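# Stack scanner reel onto the left-hand reel pile

## Task

Take the reel lying on the scanner's glass and set it flat on the top of the reel stack beside the glass on the robot's left, keeping the same face upward. It only counts if the reel stays there on its own once released, without the robot holding it. Nothing the robot is touching at the end may sink when left alone, and nothing may be pushed or dropped off the table.

## Robot and tools

Robot: two arms, left_arm and right_arm, each with a parallel two-finger gripper. The names are not image sides. Joint ranges per arm in rad, base to gripper: waist -2.880 to 2.880, shoulder 0.000 to 3.142, elbow 0.000 to 3.019, wrist pitch -1.693 to 1.571, wrist yaw -1.571 to 1.571, wrist roll -2.094 to 2.094. Elbows stop just short of fully straight.

Frames: results report each gripper in one common scene frame. Origin is on the tabletop midway between the arms; +x points out over the table, +z up, and left_arm sits toward +y. Positions are in metres, orientation as quaternion wxyz. The printed hand position can be slightly wrong, more so at long reach. Commands, by contrast, are given in each gripper's own axes: fingers point along the gripper's +z and open and close along its y.

Row layout (used by execute_actions and move): 14 numbers, each in [-1, 1], always covering both arms even if one stays still. Order: left dx, dy, dz, rx, ry, rz, opening, then right dx, dy, dz, rx, ry, rz, opening. dx..rz are an offset, not a pose: they describe where the gripper should end up relative to its measured pose at the start of the action (for the first action of a call, the last pose a result reported). Scale: 1.0 equals 0.6 m of translation or 180 degrees of rotation; rx, ry, rz form one rotation vector. Opening is absolute, not an offset: +1 fully open (0.094 m), -1 closed.

execute_actions(actions): a list of up to 15 actions. Each action is a table of up to 15 rows; each row lasts one control step of 1/30 s, and a short table repeats its last row to fill 15 steps. Every row in an action is measured from that action's start pose, not from the prior row. An empty list simply returns state and images.

move(target, speed, blocking): target is one 14-number row as above, offsets taken from the pose in the latest result of this scene. Each gripper travels a straight path toward its target; both paths finish together, lasting 0.5 to 10 s (cut off at 10 s). Rotation takes the shorter way. speed is the path top speed in m/s, 0.002 to 0.5, default 0.25; turning is capped at twice that in rad/s. Paths ignore obstacles and the other arm, grippers lag and may overshoot speed, especially near full reach. Faster moves hit harder, and aiming further beyond a contact presses harder. The opening is sent when the move begins. blocking=false returns after 0.5 s while the arm continues; then use wait or stop before sending new rows or moves. The result adds a move: line with the ending (done, off_target, moving, held, fault) plus acting limits, and each gripper's distance from its target. If only one arm is named, the other finished fine. held means a check blocked the final step; limits=paced means the command was clipped; limits=held means some steps were blocked on the way and the arm may then jump faster.

wait(seconds): 0 to 10; the scene runs with arms holding their last command; returns early if a running move ends. stop: brakes a running move (needs stopping room; fingers continue). zoom_image(camera, region): enlarges [x0, y0, x1, y1] in pixels of one camera's latest image, max 504 by 504. Cameras, all 504x504: cam_head_left, cam_head_right, cam_high, cam_low, cam_left_wrist, cam_right_wrist. finished_scene(scene): ends the current scene (give its number) irreversibly and reports success.

Controller behaviour: every step the commanded pose is clipped to within 70 mm and 16 degrees of the measured pose, then damped inverse kinematics drives the joints, favouring position over orientation. Far targets may need several actions. Hand target lines show what the controller is currently aiming at. Arms often settle a centimetre or more short, usually low, and repeated zero offsets can let them sag; to hold an arm, send the offset back to its desired pose in the first call of a reply, then zeros, raising the aim if it still sags.

Gripping: grip_measured is the measured opening on the command scale; the last Joint positions value is the opening in metres. Readings may be off by about 1 mm per gripper. To hold something, command roughly 0.03 below grip_measured (less for a lighter grip). Pad force tops out near 50 to 62 N, lower for parts under about 2 mm thick. A pose unreachable line means the clearance check altered that arm's command. Joint torques have fixed offsets, scale and noise, and are nonzero even in free air.

Hazards: do not drop the reel, push the stack over, or knock anything off the table. Avoid slamming, hard pushes and arm-to-arm contact (this can end the scene). Release the reel so it rests by itself, then back the gripper off so it is not pressing on anything. Holding loads heats motors: a MOTOR HOT line appears from 85 °C, and at 100 °C an OVER-TEMPERATURE FAULT makes that arm go limp and drop. Occasional external tugs on held parts or pushes on loose objects may occur. The robot holds its last command while replies are being written.

Each tool is called after "Request:" by a JSON object that holds its "name" and its "arguments", one argument or row to a line.

## Session

Request:
{"name": "execute_actions", "arguments": {
  "actions": []
}}

Scene clock: 0.00 s.
left_arm: end_effector_position=(+0.6891, +0.1453, +0.1847) grip_measured=+1.000 end_effector_quat_wxyz=(+0.375, +0.772, +0.459, +0.229) | right_arm: end_effector_position=(+0.2040, -0.4193, +0.2382) grip_measured=+1.000 end_effector_quat_wxyz=(+0.013, +0.801, +0.598, +0.017)
Joint positions: left_arm=[-0.318  1.708  1.275 -0.235  0.142  1.695  0.094] | right_arm=[-0.482  0.705  0.852 -1.678 -0.013  1.508  0.094]
Joint velocities: left_arm=[ 0.015 -0.015 -0.002 -0.002  0.007 -0.066  0.   ] | right_arm=[-0.005 -0.005 -0.032 -0.017 -0.037 -0.037  0.   ]
Joint torques (N m, as the arm reports them, + toward a larger angle): no reading
Hand target (left_arm): +0.698, +0.142, +0.206; +0.389, +0.765, +0.452, +0.242
Hand target (right_arm): +0.208, -0.421, +0.248; +0.024, +0.801, +0.598, +0.023

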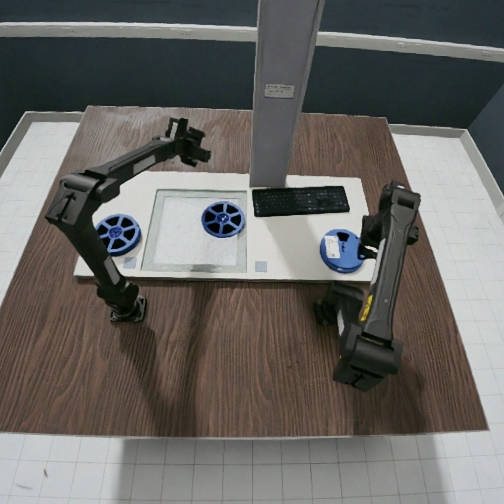

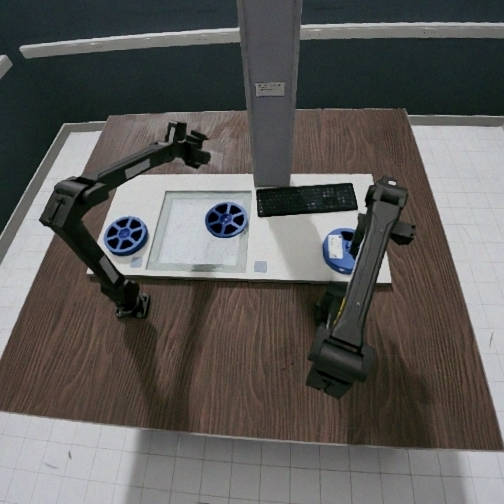

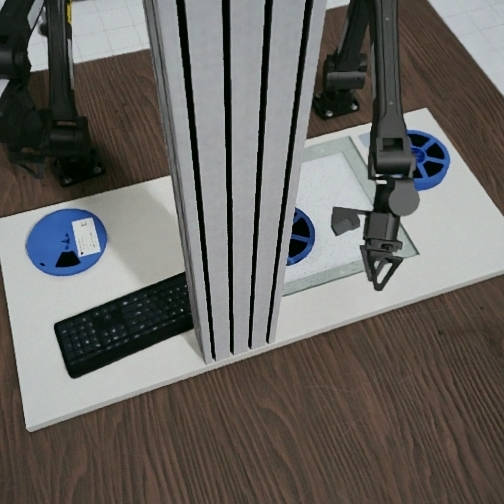

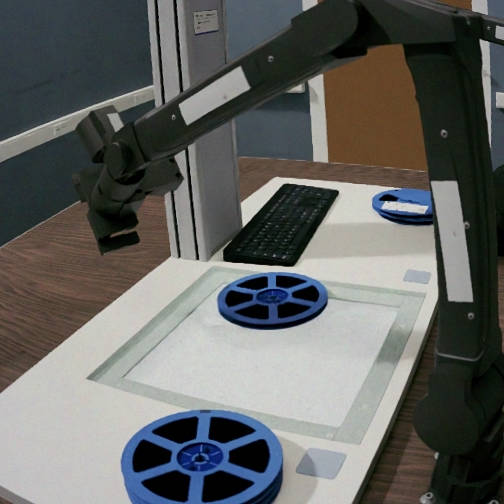

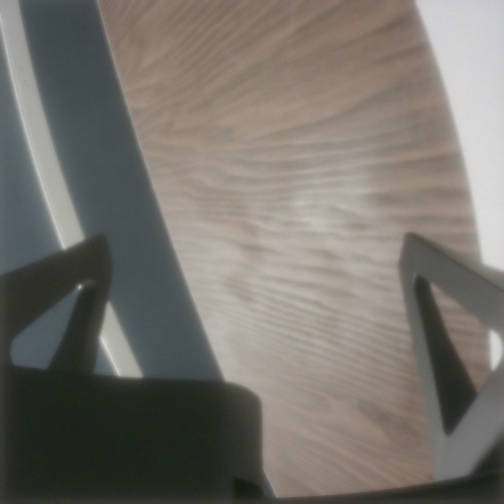

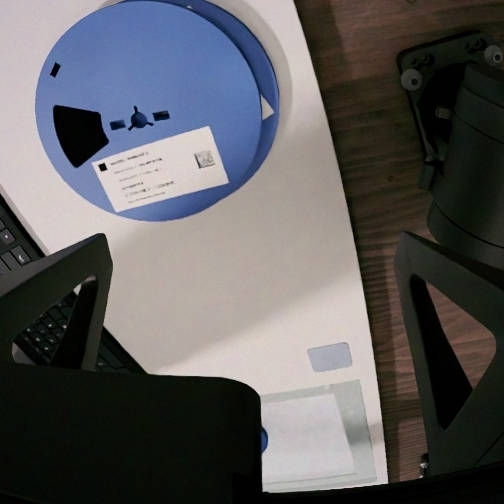

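Request:
{"name": "zoom_image", "arguments": {
  "camera": "cam_low",
  "region": [100, 250, 350, 504]
}}

Request:
{"name": "zoom_image", "arguments": {
  "camera": "cam_head_left",
  "region": [60, 160, 280, 300]
}}

Region (100, 250, 350, 504) of cam_low's 504x504 image, scaled by 1.984, with more detail than that image has; it fills the left 496 columns of this view, and the rest is white.

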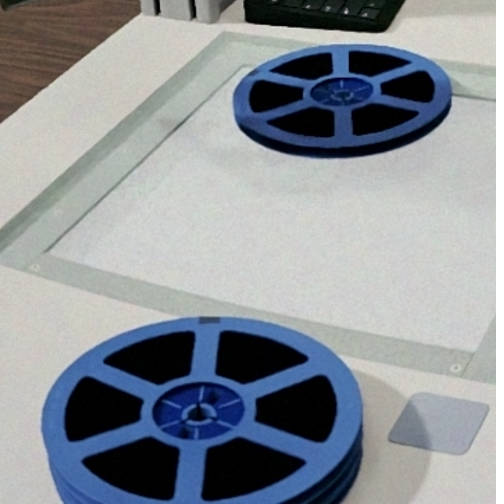

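Region (60, 160, 280, 300) of cam_head_left's 504x504 image, scaled by 2.291, with more detail than that image has; it fills the top 321 rows of this view, and the rest is white.

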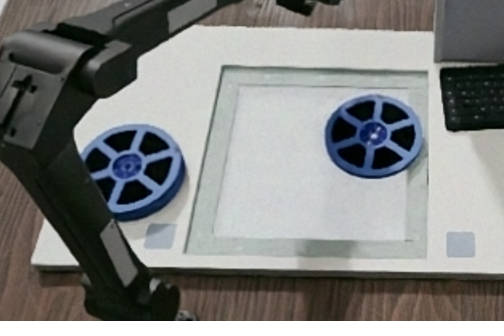

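Request:
{"name": "move", "arguments": {
  "target": [-0.306,-0.0575,-0.3905,0.29,0,0,1, 0,0,0,0,0,0,1]
}}

Scene clock: 36.47 s.
left_arm: end_effector_position=(+0.4126, +0.0866, +0.2812) grip_measured=+1.000 end_effector_quat_wxyz=(-0.021, +0.864, +0.504, -0.003) | right_arm: end_effector_position=(+0.2040, -0.4193, +0.2382) grip_measured=+1.000 end_effector_quat_wxyz=(+0.013, +0.801, +0.598, +0.017)
Joint positions: left_arm=[-0.682  1.577  1.624 -1.659 -0.009  1.415  0.094] | right_arm=[-0.482  0.705  0.852 -1.678 -0.013  1.508  0.094]
Joint velocities: left_arm=[-0.005 -0.005 -0.012  0.002 -0.037 -0.081  0.   ] | right_arm=[-0.005  0.015 -0.012 -0.012 -0.037 -0.037  0.   ]
Joint torques (N m, as the arm reports them, + toward a larger angle): left_arm=[  0.3  -13.7   14.64  -0.29   0.15  -0.02] | right_arm=[ 1.71 -0.03  8.    0.3  -0.08 -0.16]
Hand target (left_arm): +0.421, +0.080, +0.301; -0.001, +0.860, +0.510, +0.004
Hand target (right_arm): +0.204, -0.419, +0.238; +0.013, +0.801, +0.598, +0.017
Off the commanded pose (left_arm): 0.020 m, 3 deg.
Off the commanded pose (right_arm): 0.000 m, 0 deg.
move: off_target (left_arm)

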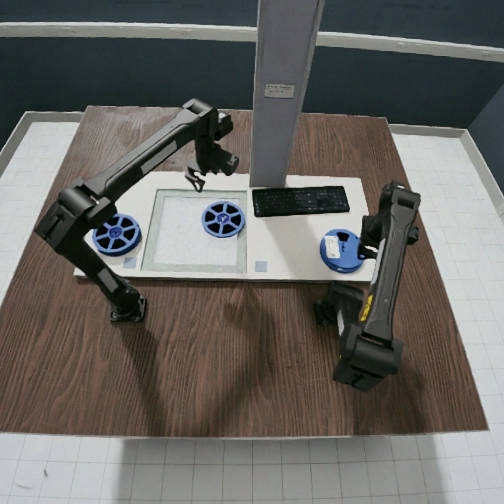

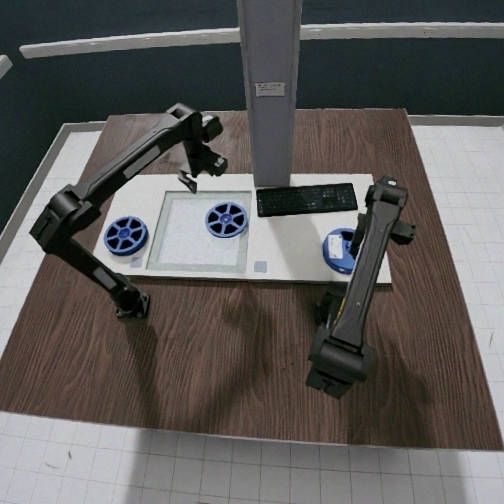

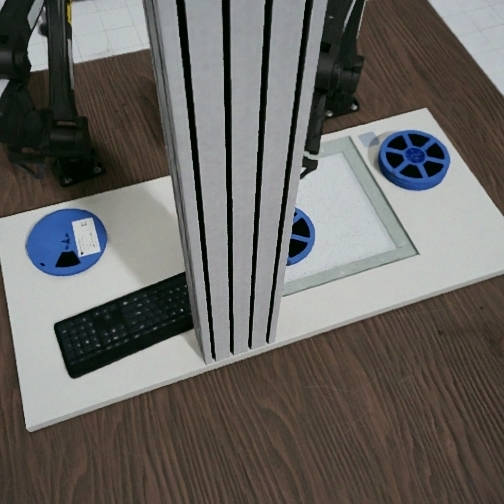

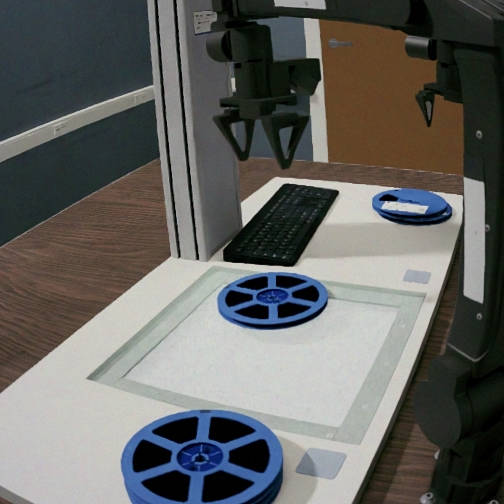

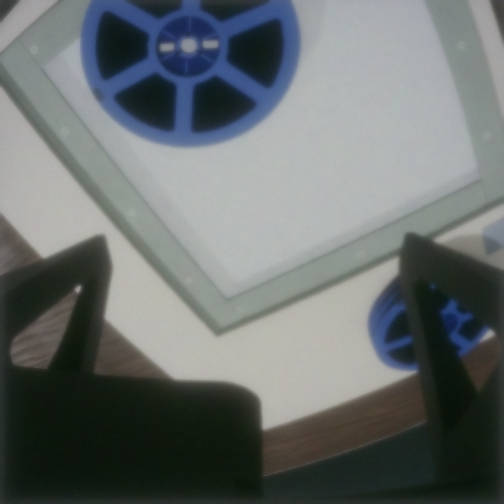

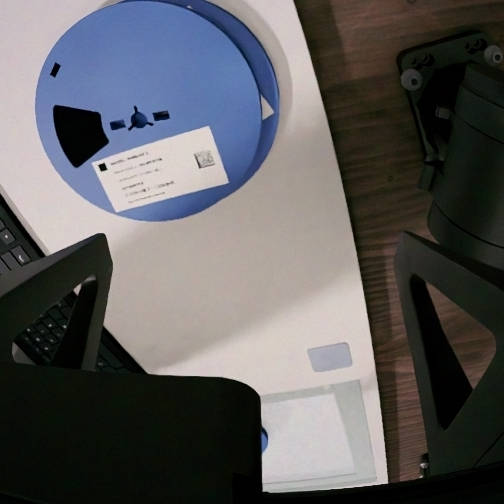

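Request:
{"name": "move", "arguments": {
  "target": [-0.05,0.05,0.2,0,0,0,1, 0,0,0,0,0,0,1]
}}

Scene clock: 41.93 s.
left_arm: end_effector_position=(+0.4179, +0.0536, +0.1518) grip_measured=+1.000 end_effector_quat_wxyz=(-0.034, +0.866, +0.499, -0.007) | right_arm: end_effector_position=(+0.2040, -0.4193, +0.2382) grip_measured=+1.000 end_effector_quat_wxyz=(+0.013, +0.801, +0.598, +0.017)
Joint positions: left_arm=[-0.729  1.698  1.432 -1.374 -0.009  1.378  0.094] | right_arm=[-0.482  0.705  0.852 -1.678 -0.013  1.508  0.094]
Joint velocities: left_arm=[-0.005 -0.005 -0.022 -0.002 -0.037 -0.037  0.   ] | right_arm=[-0.024  0.005  0.007  0.012 -0.051  0.007  0.   ]
Joint torques (N m, as the arm reports them, + toward a larger angle): left_arm=[ -0.2  -16.62   9.45   0.46   0.17  -0.01] | right_arm=[ 1.76  0.05  7.99  0.29 -0.07 -0.16]
Hand target (left_arm): +0.419, +0.050, +0.159; -0.021, +0.864, +0.504, -0.003
Hand target (right_arm): +0.204, -0.419, +0.238; +0.013, +0.801, +0.598, +0.017
Off the commanded pose (left_arm): 0.009 m, 2 deg.
Off the commanded pose (right_arm): 0.000 m, 0 deg.
move: done

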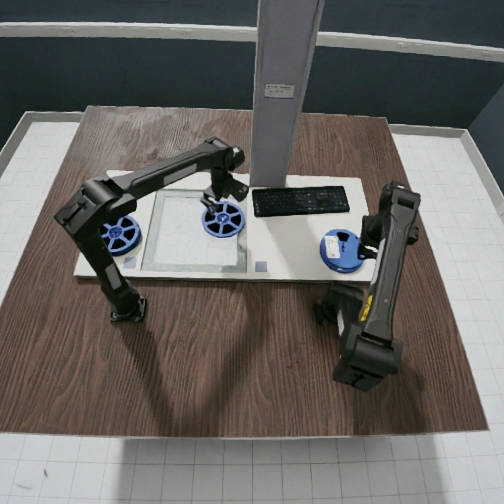

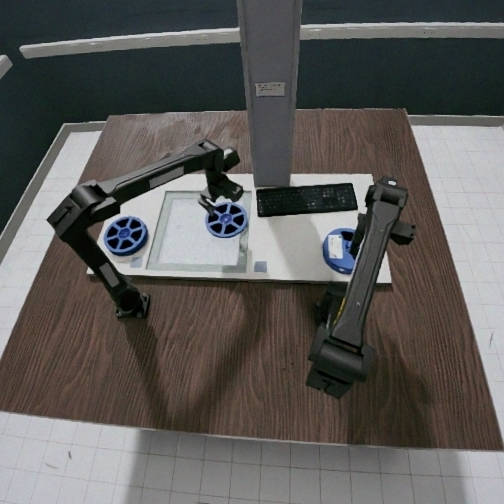

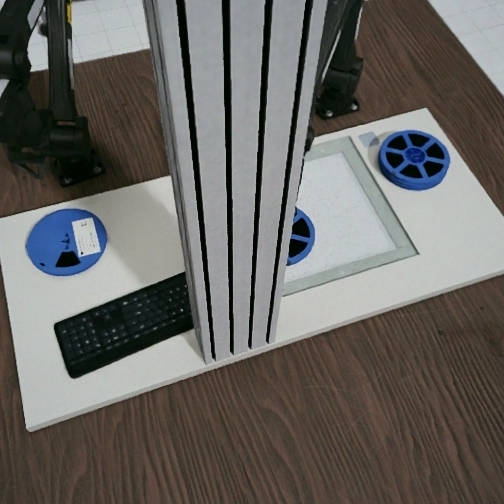

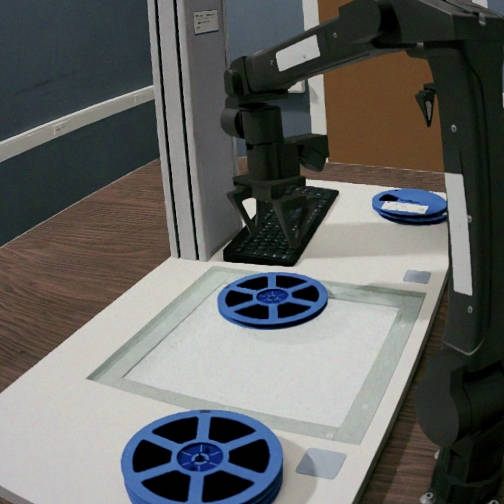

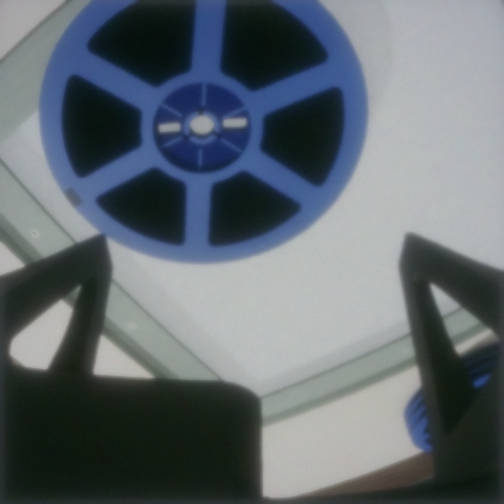

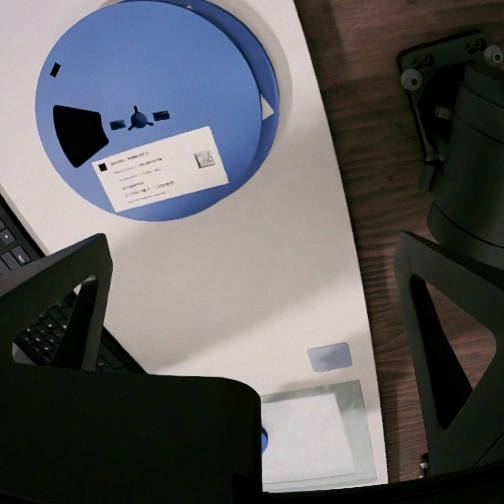

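Request:
{"name": "move", "arguments": {
  "target": [0,-0.045,0.12,-0.03,-0.01,0,1, 0,0,0,0,0,0,1],
  "speed": 0.15
}}

Scene clock: 52.00 s.
left_arm: end_effector_position=(+0.3899, +0.0759, +0.0756) grip_measured=+1.000 end_effector_quat_wxyz=(+0.000, +0.866, +0.500, +0.000) | right_arm: end_effector_position=(+0.2040, -0.4193, +0.2382) grip_measured=+1.000 end_effector_quat_wxyz=(+0.013, +0.801, +0.598, +0.017)
Joint positions: left_arm=[-0.729  1.643  1.147 -1.074 -0.     1.377  0.094] | right_arm=[-0.482  0.705  0.852 -1.678 -0.013  1.508  0.094]
Joint velocities: left_arm=[-0.005  0.005 -0.012 -0.007 -0.051  0.051  0.   ] | right_arm=[ 0.005  0.005  0.002 -0.007  0.095  0.022  0.   ]
Joint torques (N m, as the arm reports them, + toward a larger angle): left_arm=[ -0.44 -15.14   8.33   0.65   0.21   0.01] | right_arm=[ 1.77 -0.08  8.01  0.29 -0.08 -0.16]
Hand target (left_arm): +0.390, +0.071, +0.083; +0.014, +0.866, +0.500, +0.003
Hand target (right_arm): +0.204, -0.419, +0.238; +0.013, +0.801, +0.598, +0.017
Off the commanded pose (left_arm): 0.008 m, 2 deg.
Off the commanded pose (right_arm): 0.000 m, 0 deg.
move: done

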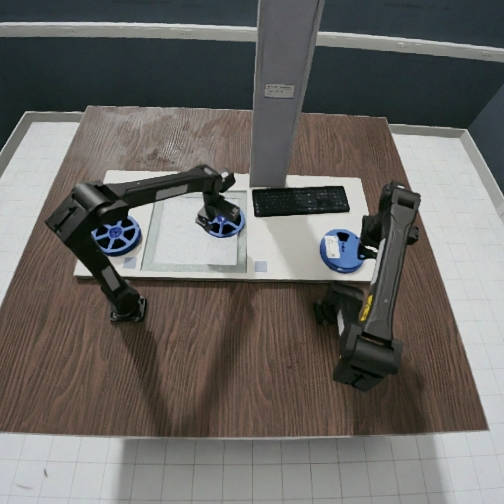

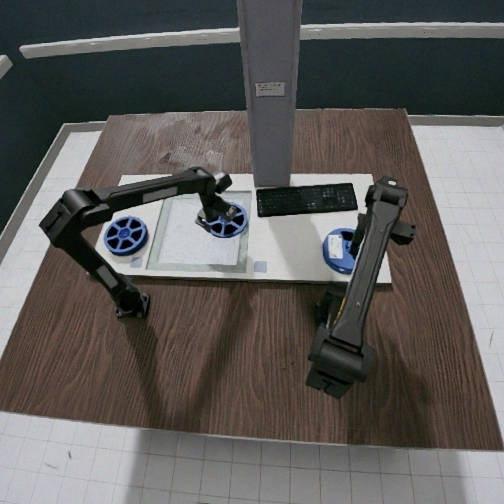

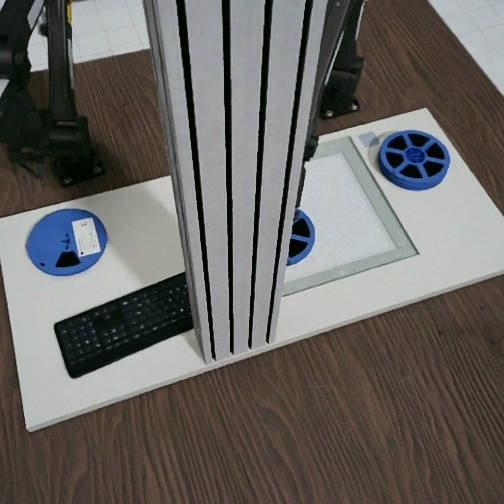

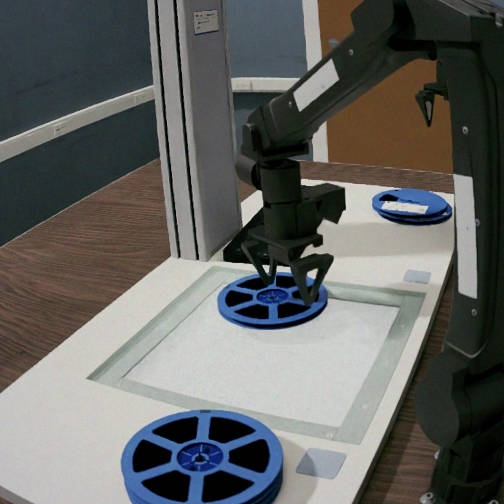

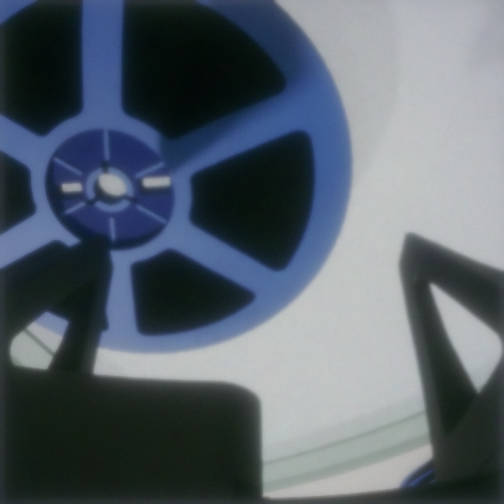

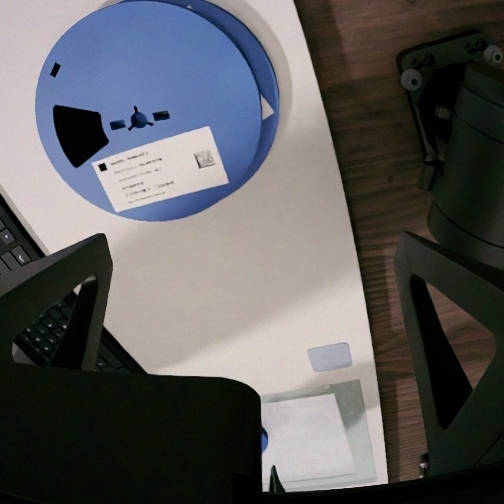

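Request:
{"name": "move", "arguments": {
  "target": [0,0,0.015,-0.009,-0.002,0,1, 0,0,0,0,0,0,1],
  "speed": 0.05
}}

Scene clock: 57.40 s.
left_arm: end_effector_position=(+0.3887, +0.0770, +0.0661) grip_measured=+1.000 end_effector_quat_wxyz=(+0.007, +0.866, +0.500, +0.003) | right_arm: end_effector_position=(+0.2040, -0.4193, +0.2382) grip_measured=+1.000 end_effector_quat_wxyz=(+0.013, +0.801, +0.598, +0.017)
Joint positions: left_arm=[-0.729  1.643  1.118 -1.03  -0.     1.377  0.094] | right_arm=[-0.482  0.705  0.852 -1.678 -0.013  1.508  0.094]
Joint velocities: left_arm=[-0.005  0.005 -0.007  0.012  0.051 -0.037  0.   ] | right_arm=[ 0.005  0.015 -0.012 -0.007 -0.037 -0.051  0.   ]
Joint torques (N m, as the arm reports them, + toward a larger angle): left_arm=[  0.18 -14.34   7.96   0.62   0.08   0.06] | right_arm=[ 1.79  0.    8.    0.3  -0.08 -0.16]
Hand target (left_arm): +0.390, +0.076, +0.067; +0.014, +0.866, +0.500, +0.005
Hand target (right_arm): +0.204, -0.419, +0.238; +0.013, +0.801, +0.598, +0.017
Off the commanded pose (left_arm): 0.002 m, 1 deg.
Off the commanded pose (right_arm): 0.000 m, 0 deg.
move: done

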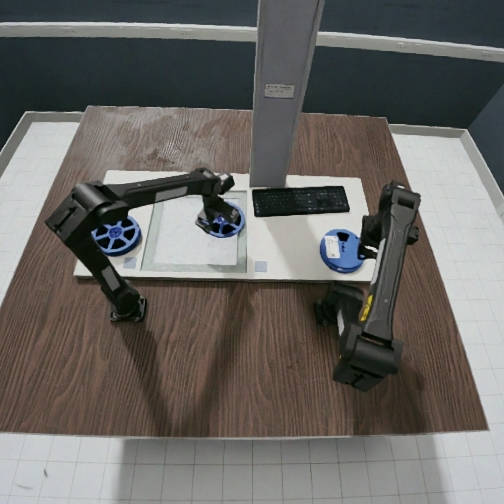

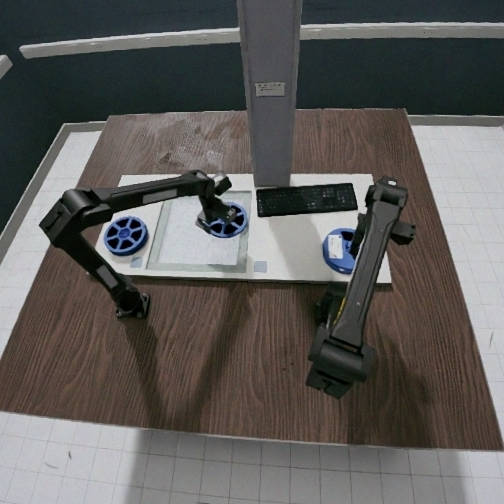

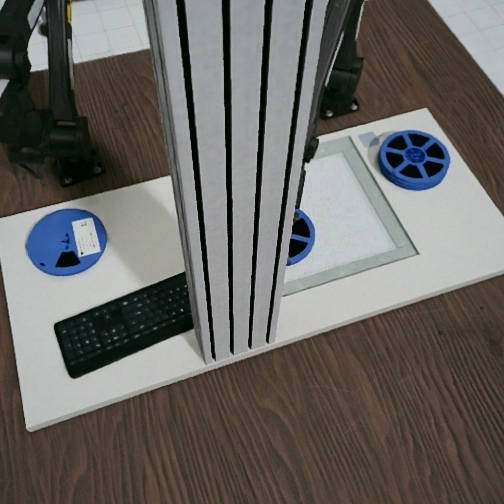

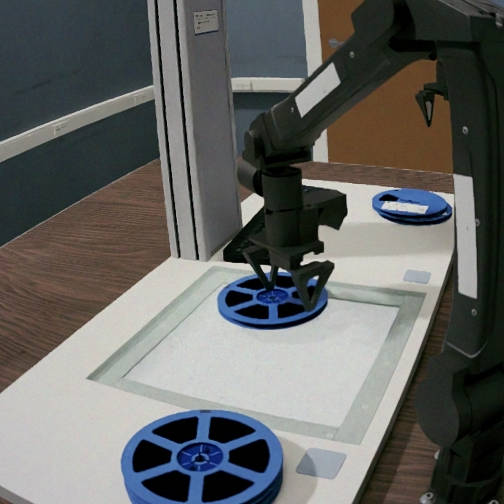

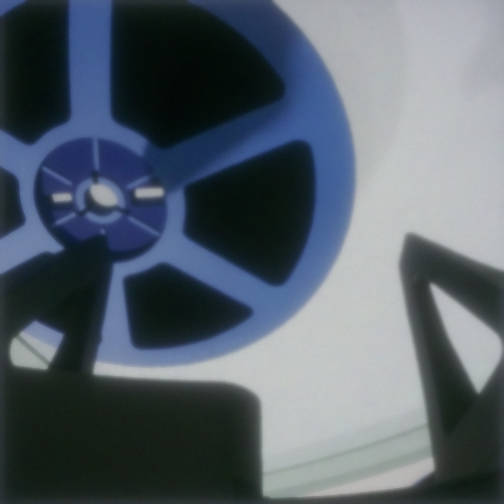

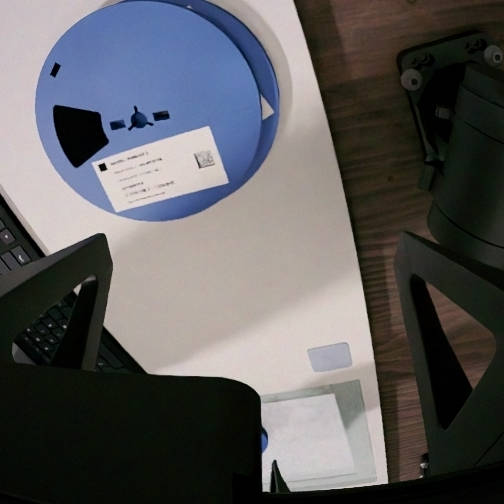

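Request:
{"name": "move", "arguments": {
  "target": [-0.024,0,0.012,0,0,0,0.7, 0,0,0,0,0,0,1],
  "speed": 0.05
}}

Scene clock: 62.60 s.
left_arm: end_effector_position=(+0.3806, +0.0676, +0.0613) grip_measured=+0.702 end_effector_quat_wxyz=(+0.004, +0.868, +0.496, +0.001) | right_arm: end_effector_position=(+0.2040, -0.4193, +0.2382) grip_measured=+1.000 end_effector_quat_wxyz=(+0.013, +0.801, +0.598, +0.017)
Joint positions: left_arm=[-0.756  1.654  1.118 -1.026 -0.     1.358  0.08 ] | right_arm=[-0.482  0.705  0.852 -1.678 -0.013  1.508  0.094]
Joint velocities: left_arm=[-0.015 -0.024 -0.007 -0.007  0.139 -0.022 -0.   ] | right_arm=[-0.005 -0.005  0.012 -0.007 -0.11   0.081  0.   ]
Joint torques (N m, as the arm reports them, + toward a larger angle): left_arm=[ -0.03 -13.58   8.26   0.69   0.05  -0.02] | right_arm=[ 1.76 -0.03  8.    0.31 -0.08 -0.16]
Hand target (left_arm): +0.381, +0.064, +0.059; +0.008, +0.866, +0.500, +0.003
Hand target (right_arm): +0.204, -0.419, +0.238; +0.013, +0.801, +0.598, +0.017
Off the commanded pose (left_arm): 0.004 m, 1 deg.
Off the commanded pose (right_arm): 0.000 m, 0 deg.
move: done

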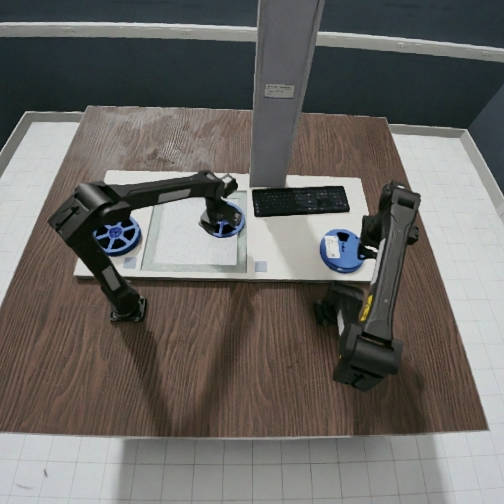

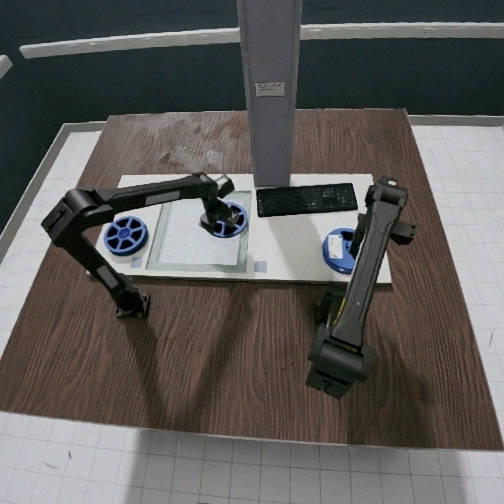

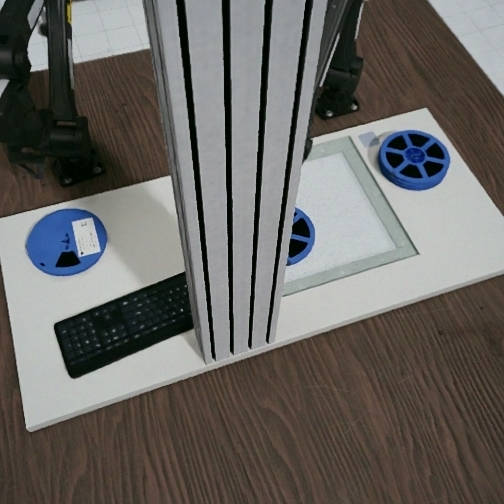

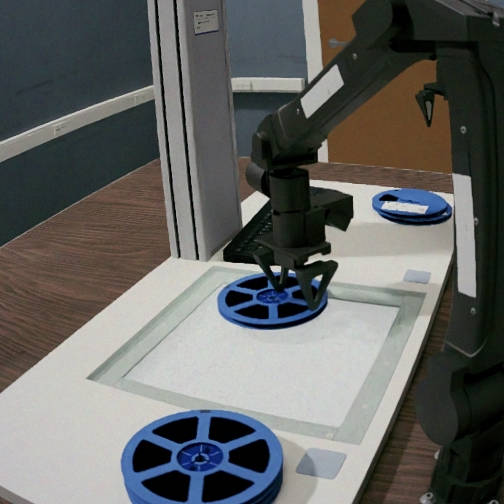

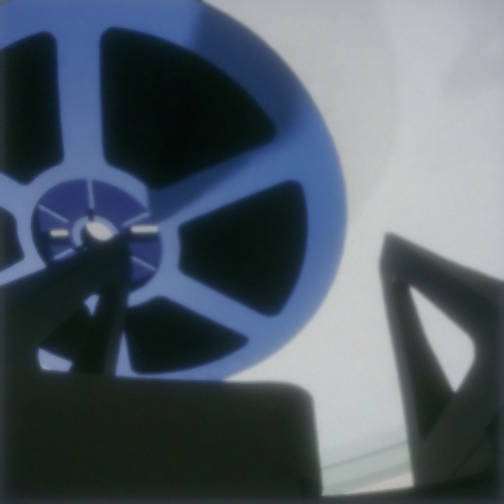

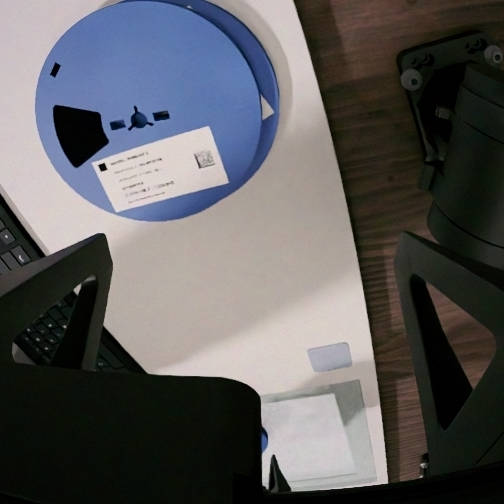

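Request:
{"name": "move", "arguments": {
  "target": [0,0.005,0.02,0,0,0,0.7, 0,0,0,0,0,0,1],
  "speed": 0.02
}}

Request:
{"name": "zoom_image", "arguments": {
  "camera": "cam_low",
  "region": [200, 230, 360, 340]
}}

Scene clock: 65.80 s.
left_arm: end_effector_position=(+0.3826, +0.0657, +0.0536) grip_measured=+0.702 end_effector_quat_wxyz=(+0.004, +0.868, +0.497, +0.001) | right_arm: end_effector_position=(+0.2040, -0.4193, +0.2382) grip_measured=+1.000 end_effector_quat_wxyz=(+0.013, +0.801, +0.598, +0.017)
Joint positions: left_arm=[-0.756  1.672  1.118 -1.009 -0.     1.357  0.08 ] | right_arm=[-0.482  0.705  0.852 -1.678 -0.013  1.508  0.094]
Joint velocities: left_arm=[-0.015 -0.005 -0.002 -0.017 -0.007 -0.007 -0.001] | right_arm=[ 0.005 -0.015 -0.012 -0.032 -0.066  0.022  0.   ]
Joint torques (N m, as the arm reports them, + toward a larger angle): left_arm=[  0.28 -13.63   7.87   0.66   0.06   0.06] | right_arm=[ 1.79  0.04  7.99  0.31 -0.08 -0.17]
Hand target (left_arm): +0.383, +0.066, +0.049; +0.004, +0.868, +0.496, +0.001
Hand target (right_arm): +0.204, -0.419, +0.238; +0.013, +0.801, +0.598, +0.017
Off the commanded pose (left_arm): 0.004 m, 0 deg.
Off the commanded pose (right_arm): 0.000 m, 0 deg.
move: done

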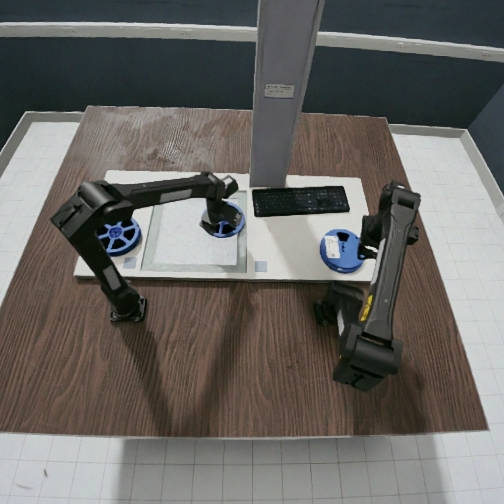

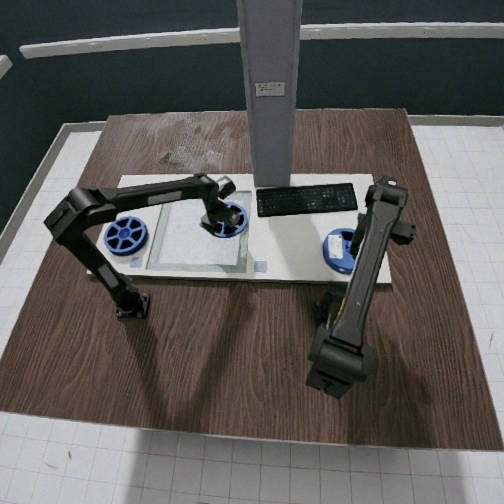

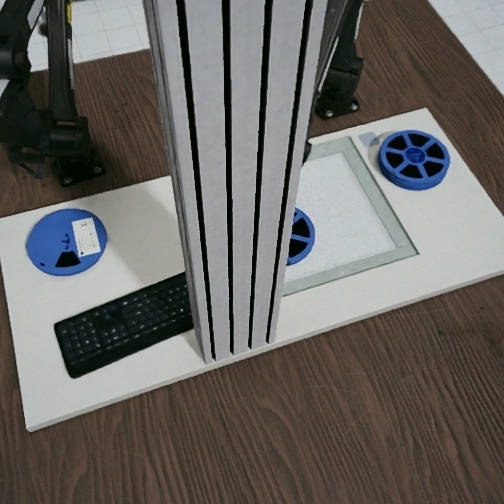

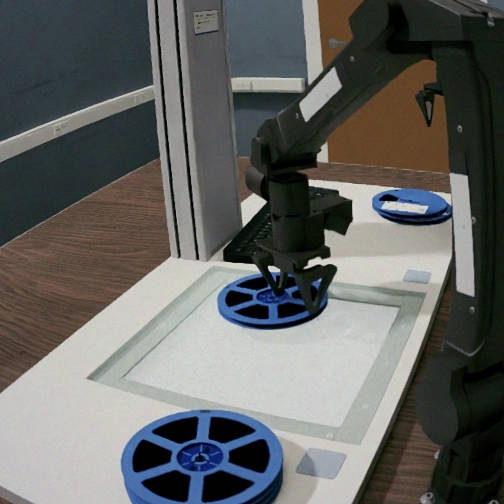

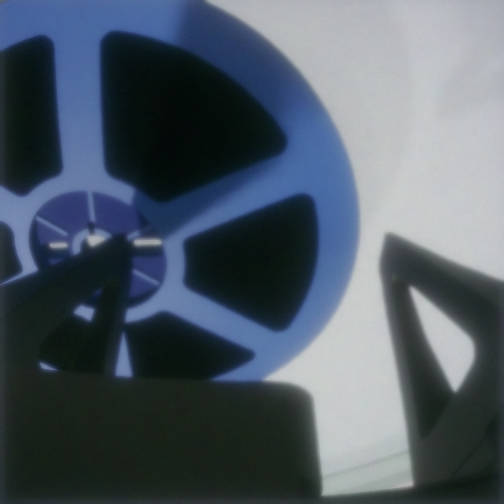

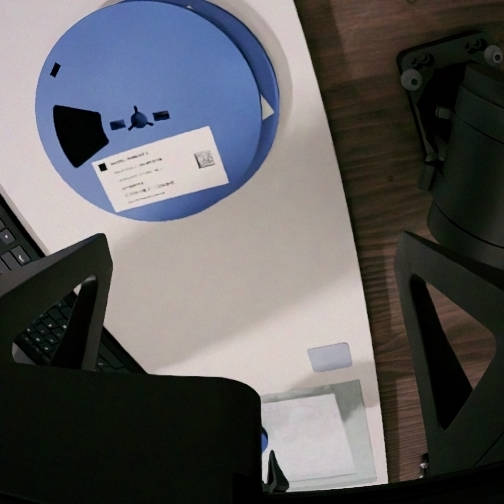

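Region (200, 230, 360, 340) of cam_low's 504x504 image, scaled by 3.150, with more detail than that image has; it fills the top 346 rows of this view, and the rest is white.

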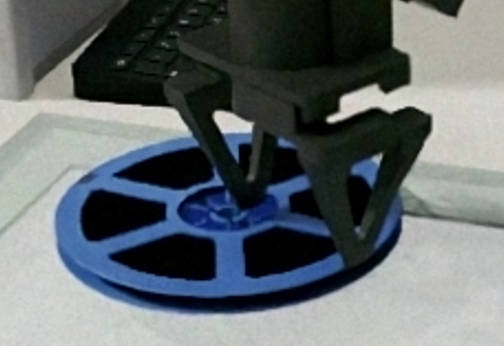

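Request:
{"name": "move", "arguments": {
  "target": [0.006,0,0.025,0,0,0,0.75, 0,0,0,0,0,0,1],
  "speed": 0.02
}}

Request:
{"name": "zoom_image", "arguments": {
  "camera": "cam_low",
  "region": [200, 230, 360, 340]
}}

Scene clock: 70.87 s.
left_arm: end_effector_position=(+0.3832, +0.0652, +0.0461) grip_measured=+0.748 end_effector_quat_wxyz=(+0.006, +0.868, +0.497, +0.002) | right_arm: end_effector_position=(+0.2040, -0.4193, +0.2382) grip_measured=+1.000 end_effector_quat_wxyz=(+0.013, +0.801, +0.598, +0.017)
Joint positions: left_arm=[-0.756  1.681  1.107 -0.983 -0.     1.357  0.082] | right_arm=[-0.482  0.705  0.852 -1.678 -0.013  1.508  0.094]
Joint velocities: left_arm=[-0.005 -0.005 -0.002 -0.012 -0.066 -0.022  0.001] | right_arm=[-0.005  0.015 -0.012  0.007  0.051 -0.051  0.   ]
Joint torques (N m, as the arm reports them, + toward a larger angle): left_arm=[  0.95 -13.28   7.37   0.83   0.09   0.11] | right_arm=[ 1.79 -0.04  8.01  0.3  -0.08 -0.16]
Hand target (left_arm): +0.384, +0.069, +0.039; +0.004, +0.868, +0.497, +0.001
Hand target (right_arm): +0.204, -0.419, +0.238; +0.013, +0.801, +0.598, +0.017
Off the commanded pose (left_arm): 0.008 m, 0 deg.
Off the commanded pose (right_arm): 0.000 m, 0 deg.
move: done

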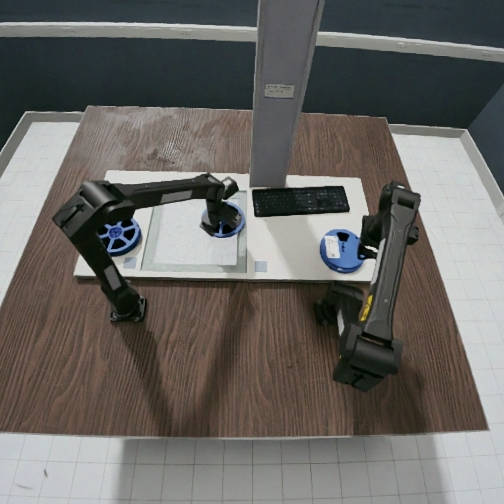

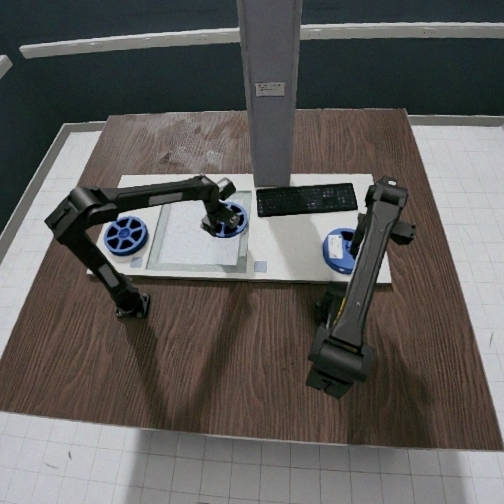

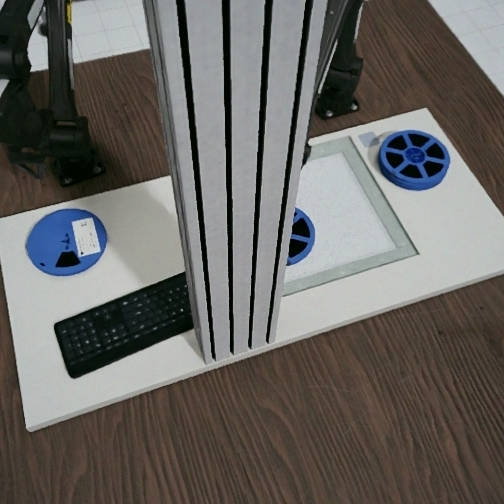

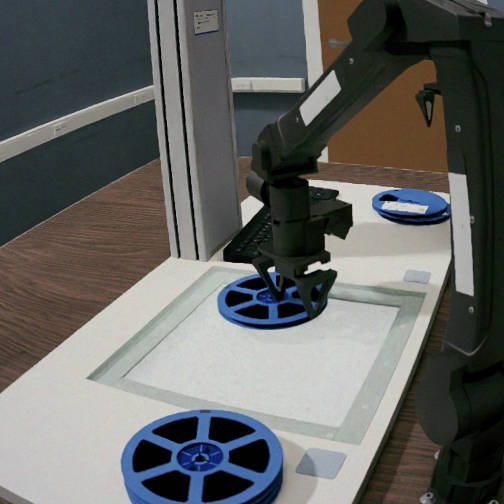

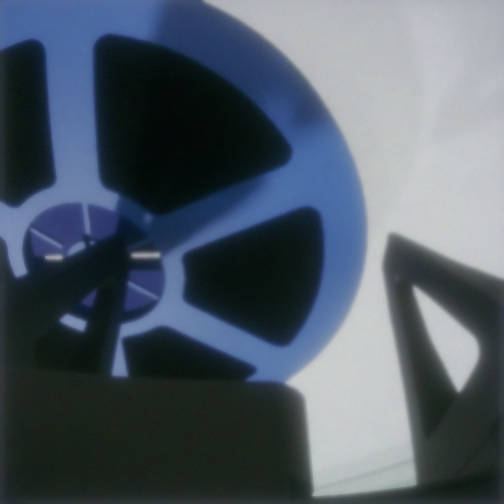

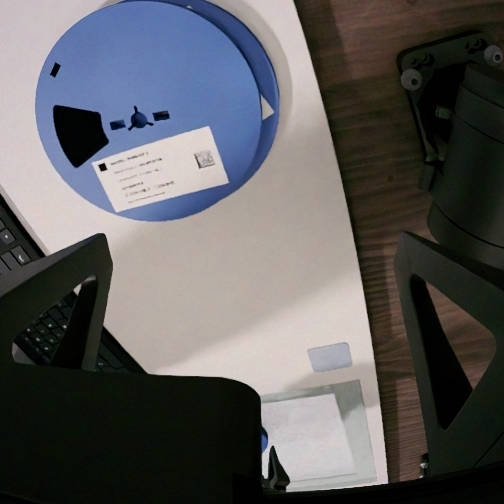

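Region (200, 230, 360, 340) of cam_low's 504x504 image, scaled by 3.150, with more detail than that image has; it fills the top 346 rows of this view, and the rest is white.

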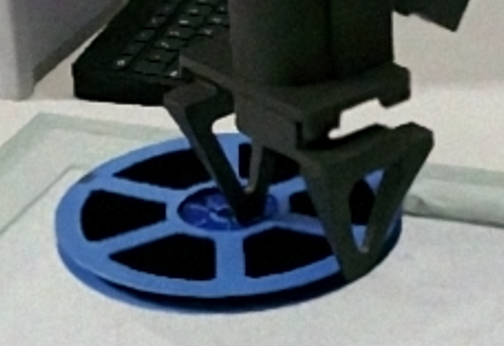

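Request:
{"name": "move", "arguments": {
  "target": [0.018,0,0.025,0,0,0,0.75, 0,0,0,0,0,0,1],
  "speed": 0.02
}}

Request:
{"name": "zoom_image", "arguments": {
  "camera": "cam_low",
  "region": [200, 230, 360, 340]
}}

Scene clock: 74.17 s.
left_arm: end_effector_position=(+0.3883, +0.0657, +0.0445) grip_measured=+0.748 end_effector_quat_wxyz=(+0.015, +0.869, +0.495, +0.005) | right_arm: end_effector_position=(+0.2040, -0.4193, +0.2382) grip_measured=+1.000 end_effector_quat_wxyz=(+0.013, +0.801, +0.598, +0.017)
Joint positions: left_arm=[-0.747  1.681  1.102 -0.959  0.001  1.371  0.082] | right_arm=[-0.482  0.705  0.852 -1.678 -0.013  1.508  0.094]
Joint velocities: left_arm=[ 0.024 -0.005  0.002 -0.002  0.037 -0.007 -0.001] | right_arm=[-0.005 -0.005  0.007 -0.002 -0.081  0.037  0.   ]
Joint torques (N m, as the arm reports them, + toward a larger angle): left_arm=[  1.42 -12.58   6.49   0.87   0.03   0.12] | right_arm=[ 1.75  0.01  8.    0.32 -0.07 -0.17]
Hand target (left_arm): +0.388, +0.075, +0.031; +0.006, +0.868, +0.497, +0.002
Hand target (right_arm): +0.204, -0.419, +0.238; +0.013, +0.801, +0.598, +0.017
Off the commanded pose (left_arm): 0.016 m, 1 deg.
Off the commanded pose (right_arm): 0.000 m, 0 deg.
move: off_target (left_arm)

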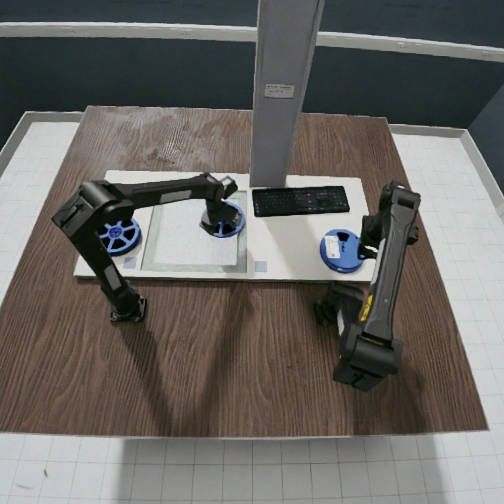

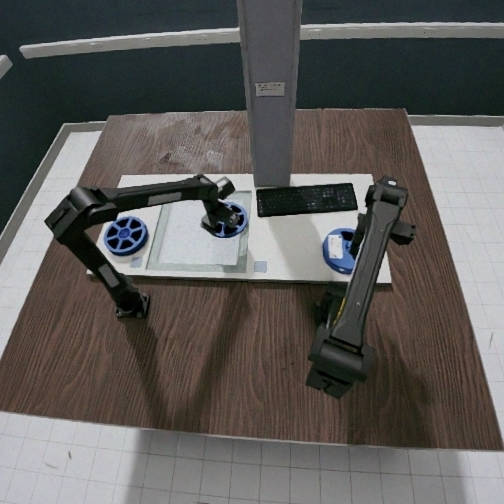

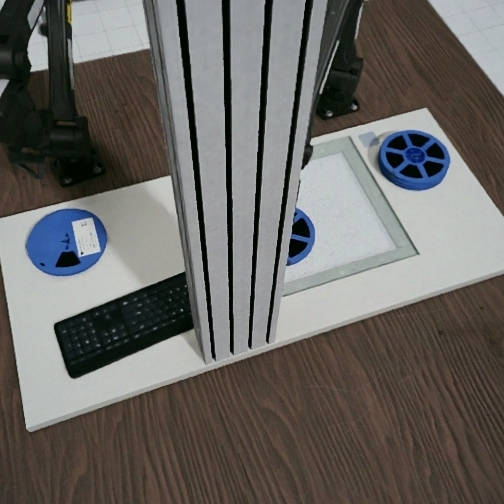

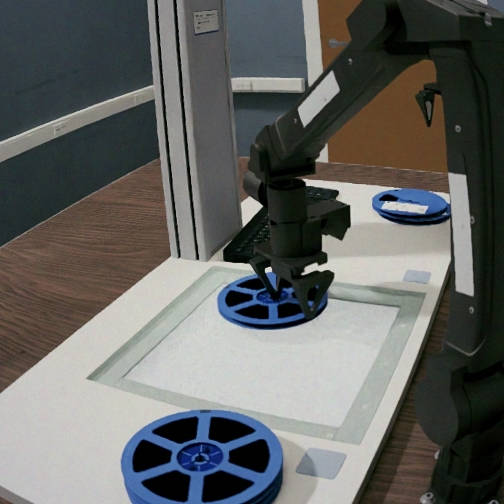

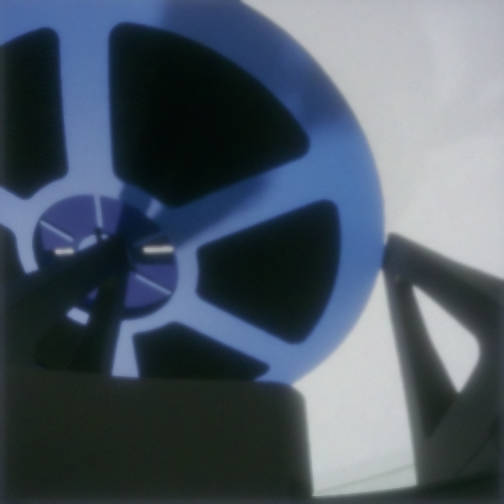

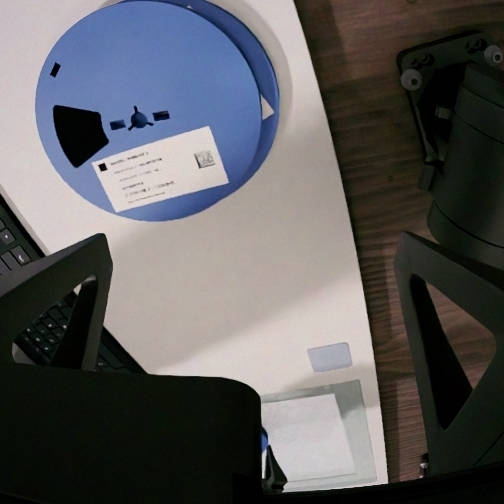

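Region (200, 230, 360, 340) of cam_low's 504x504 image, scaled by 3.150, with more detail than that image has; it fills the top 346 rows of this view, and the rest is white.

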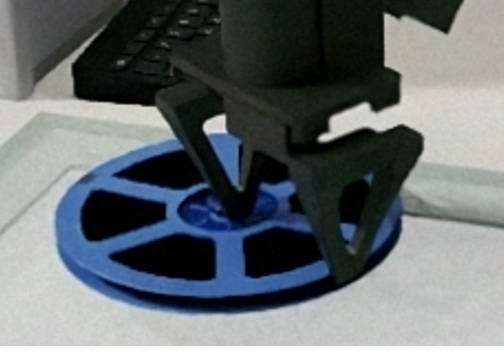

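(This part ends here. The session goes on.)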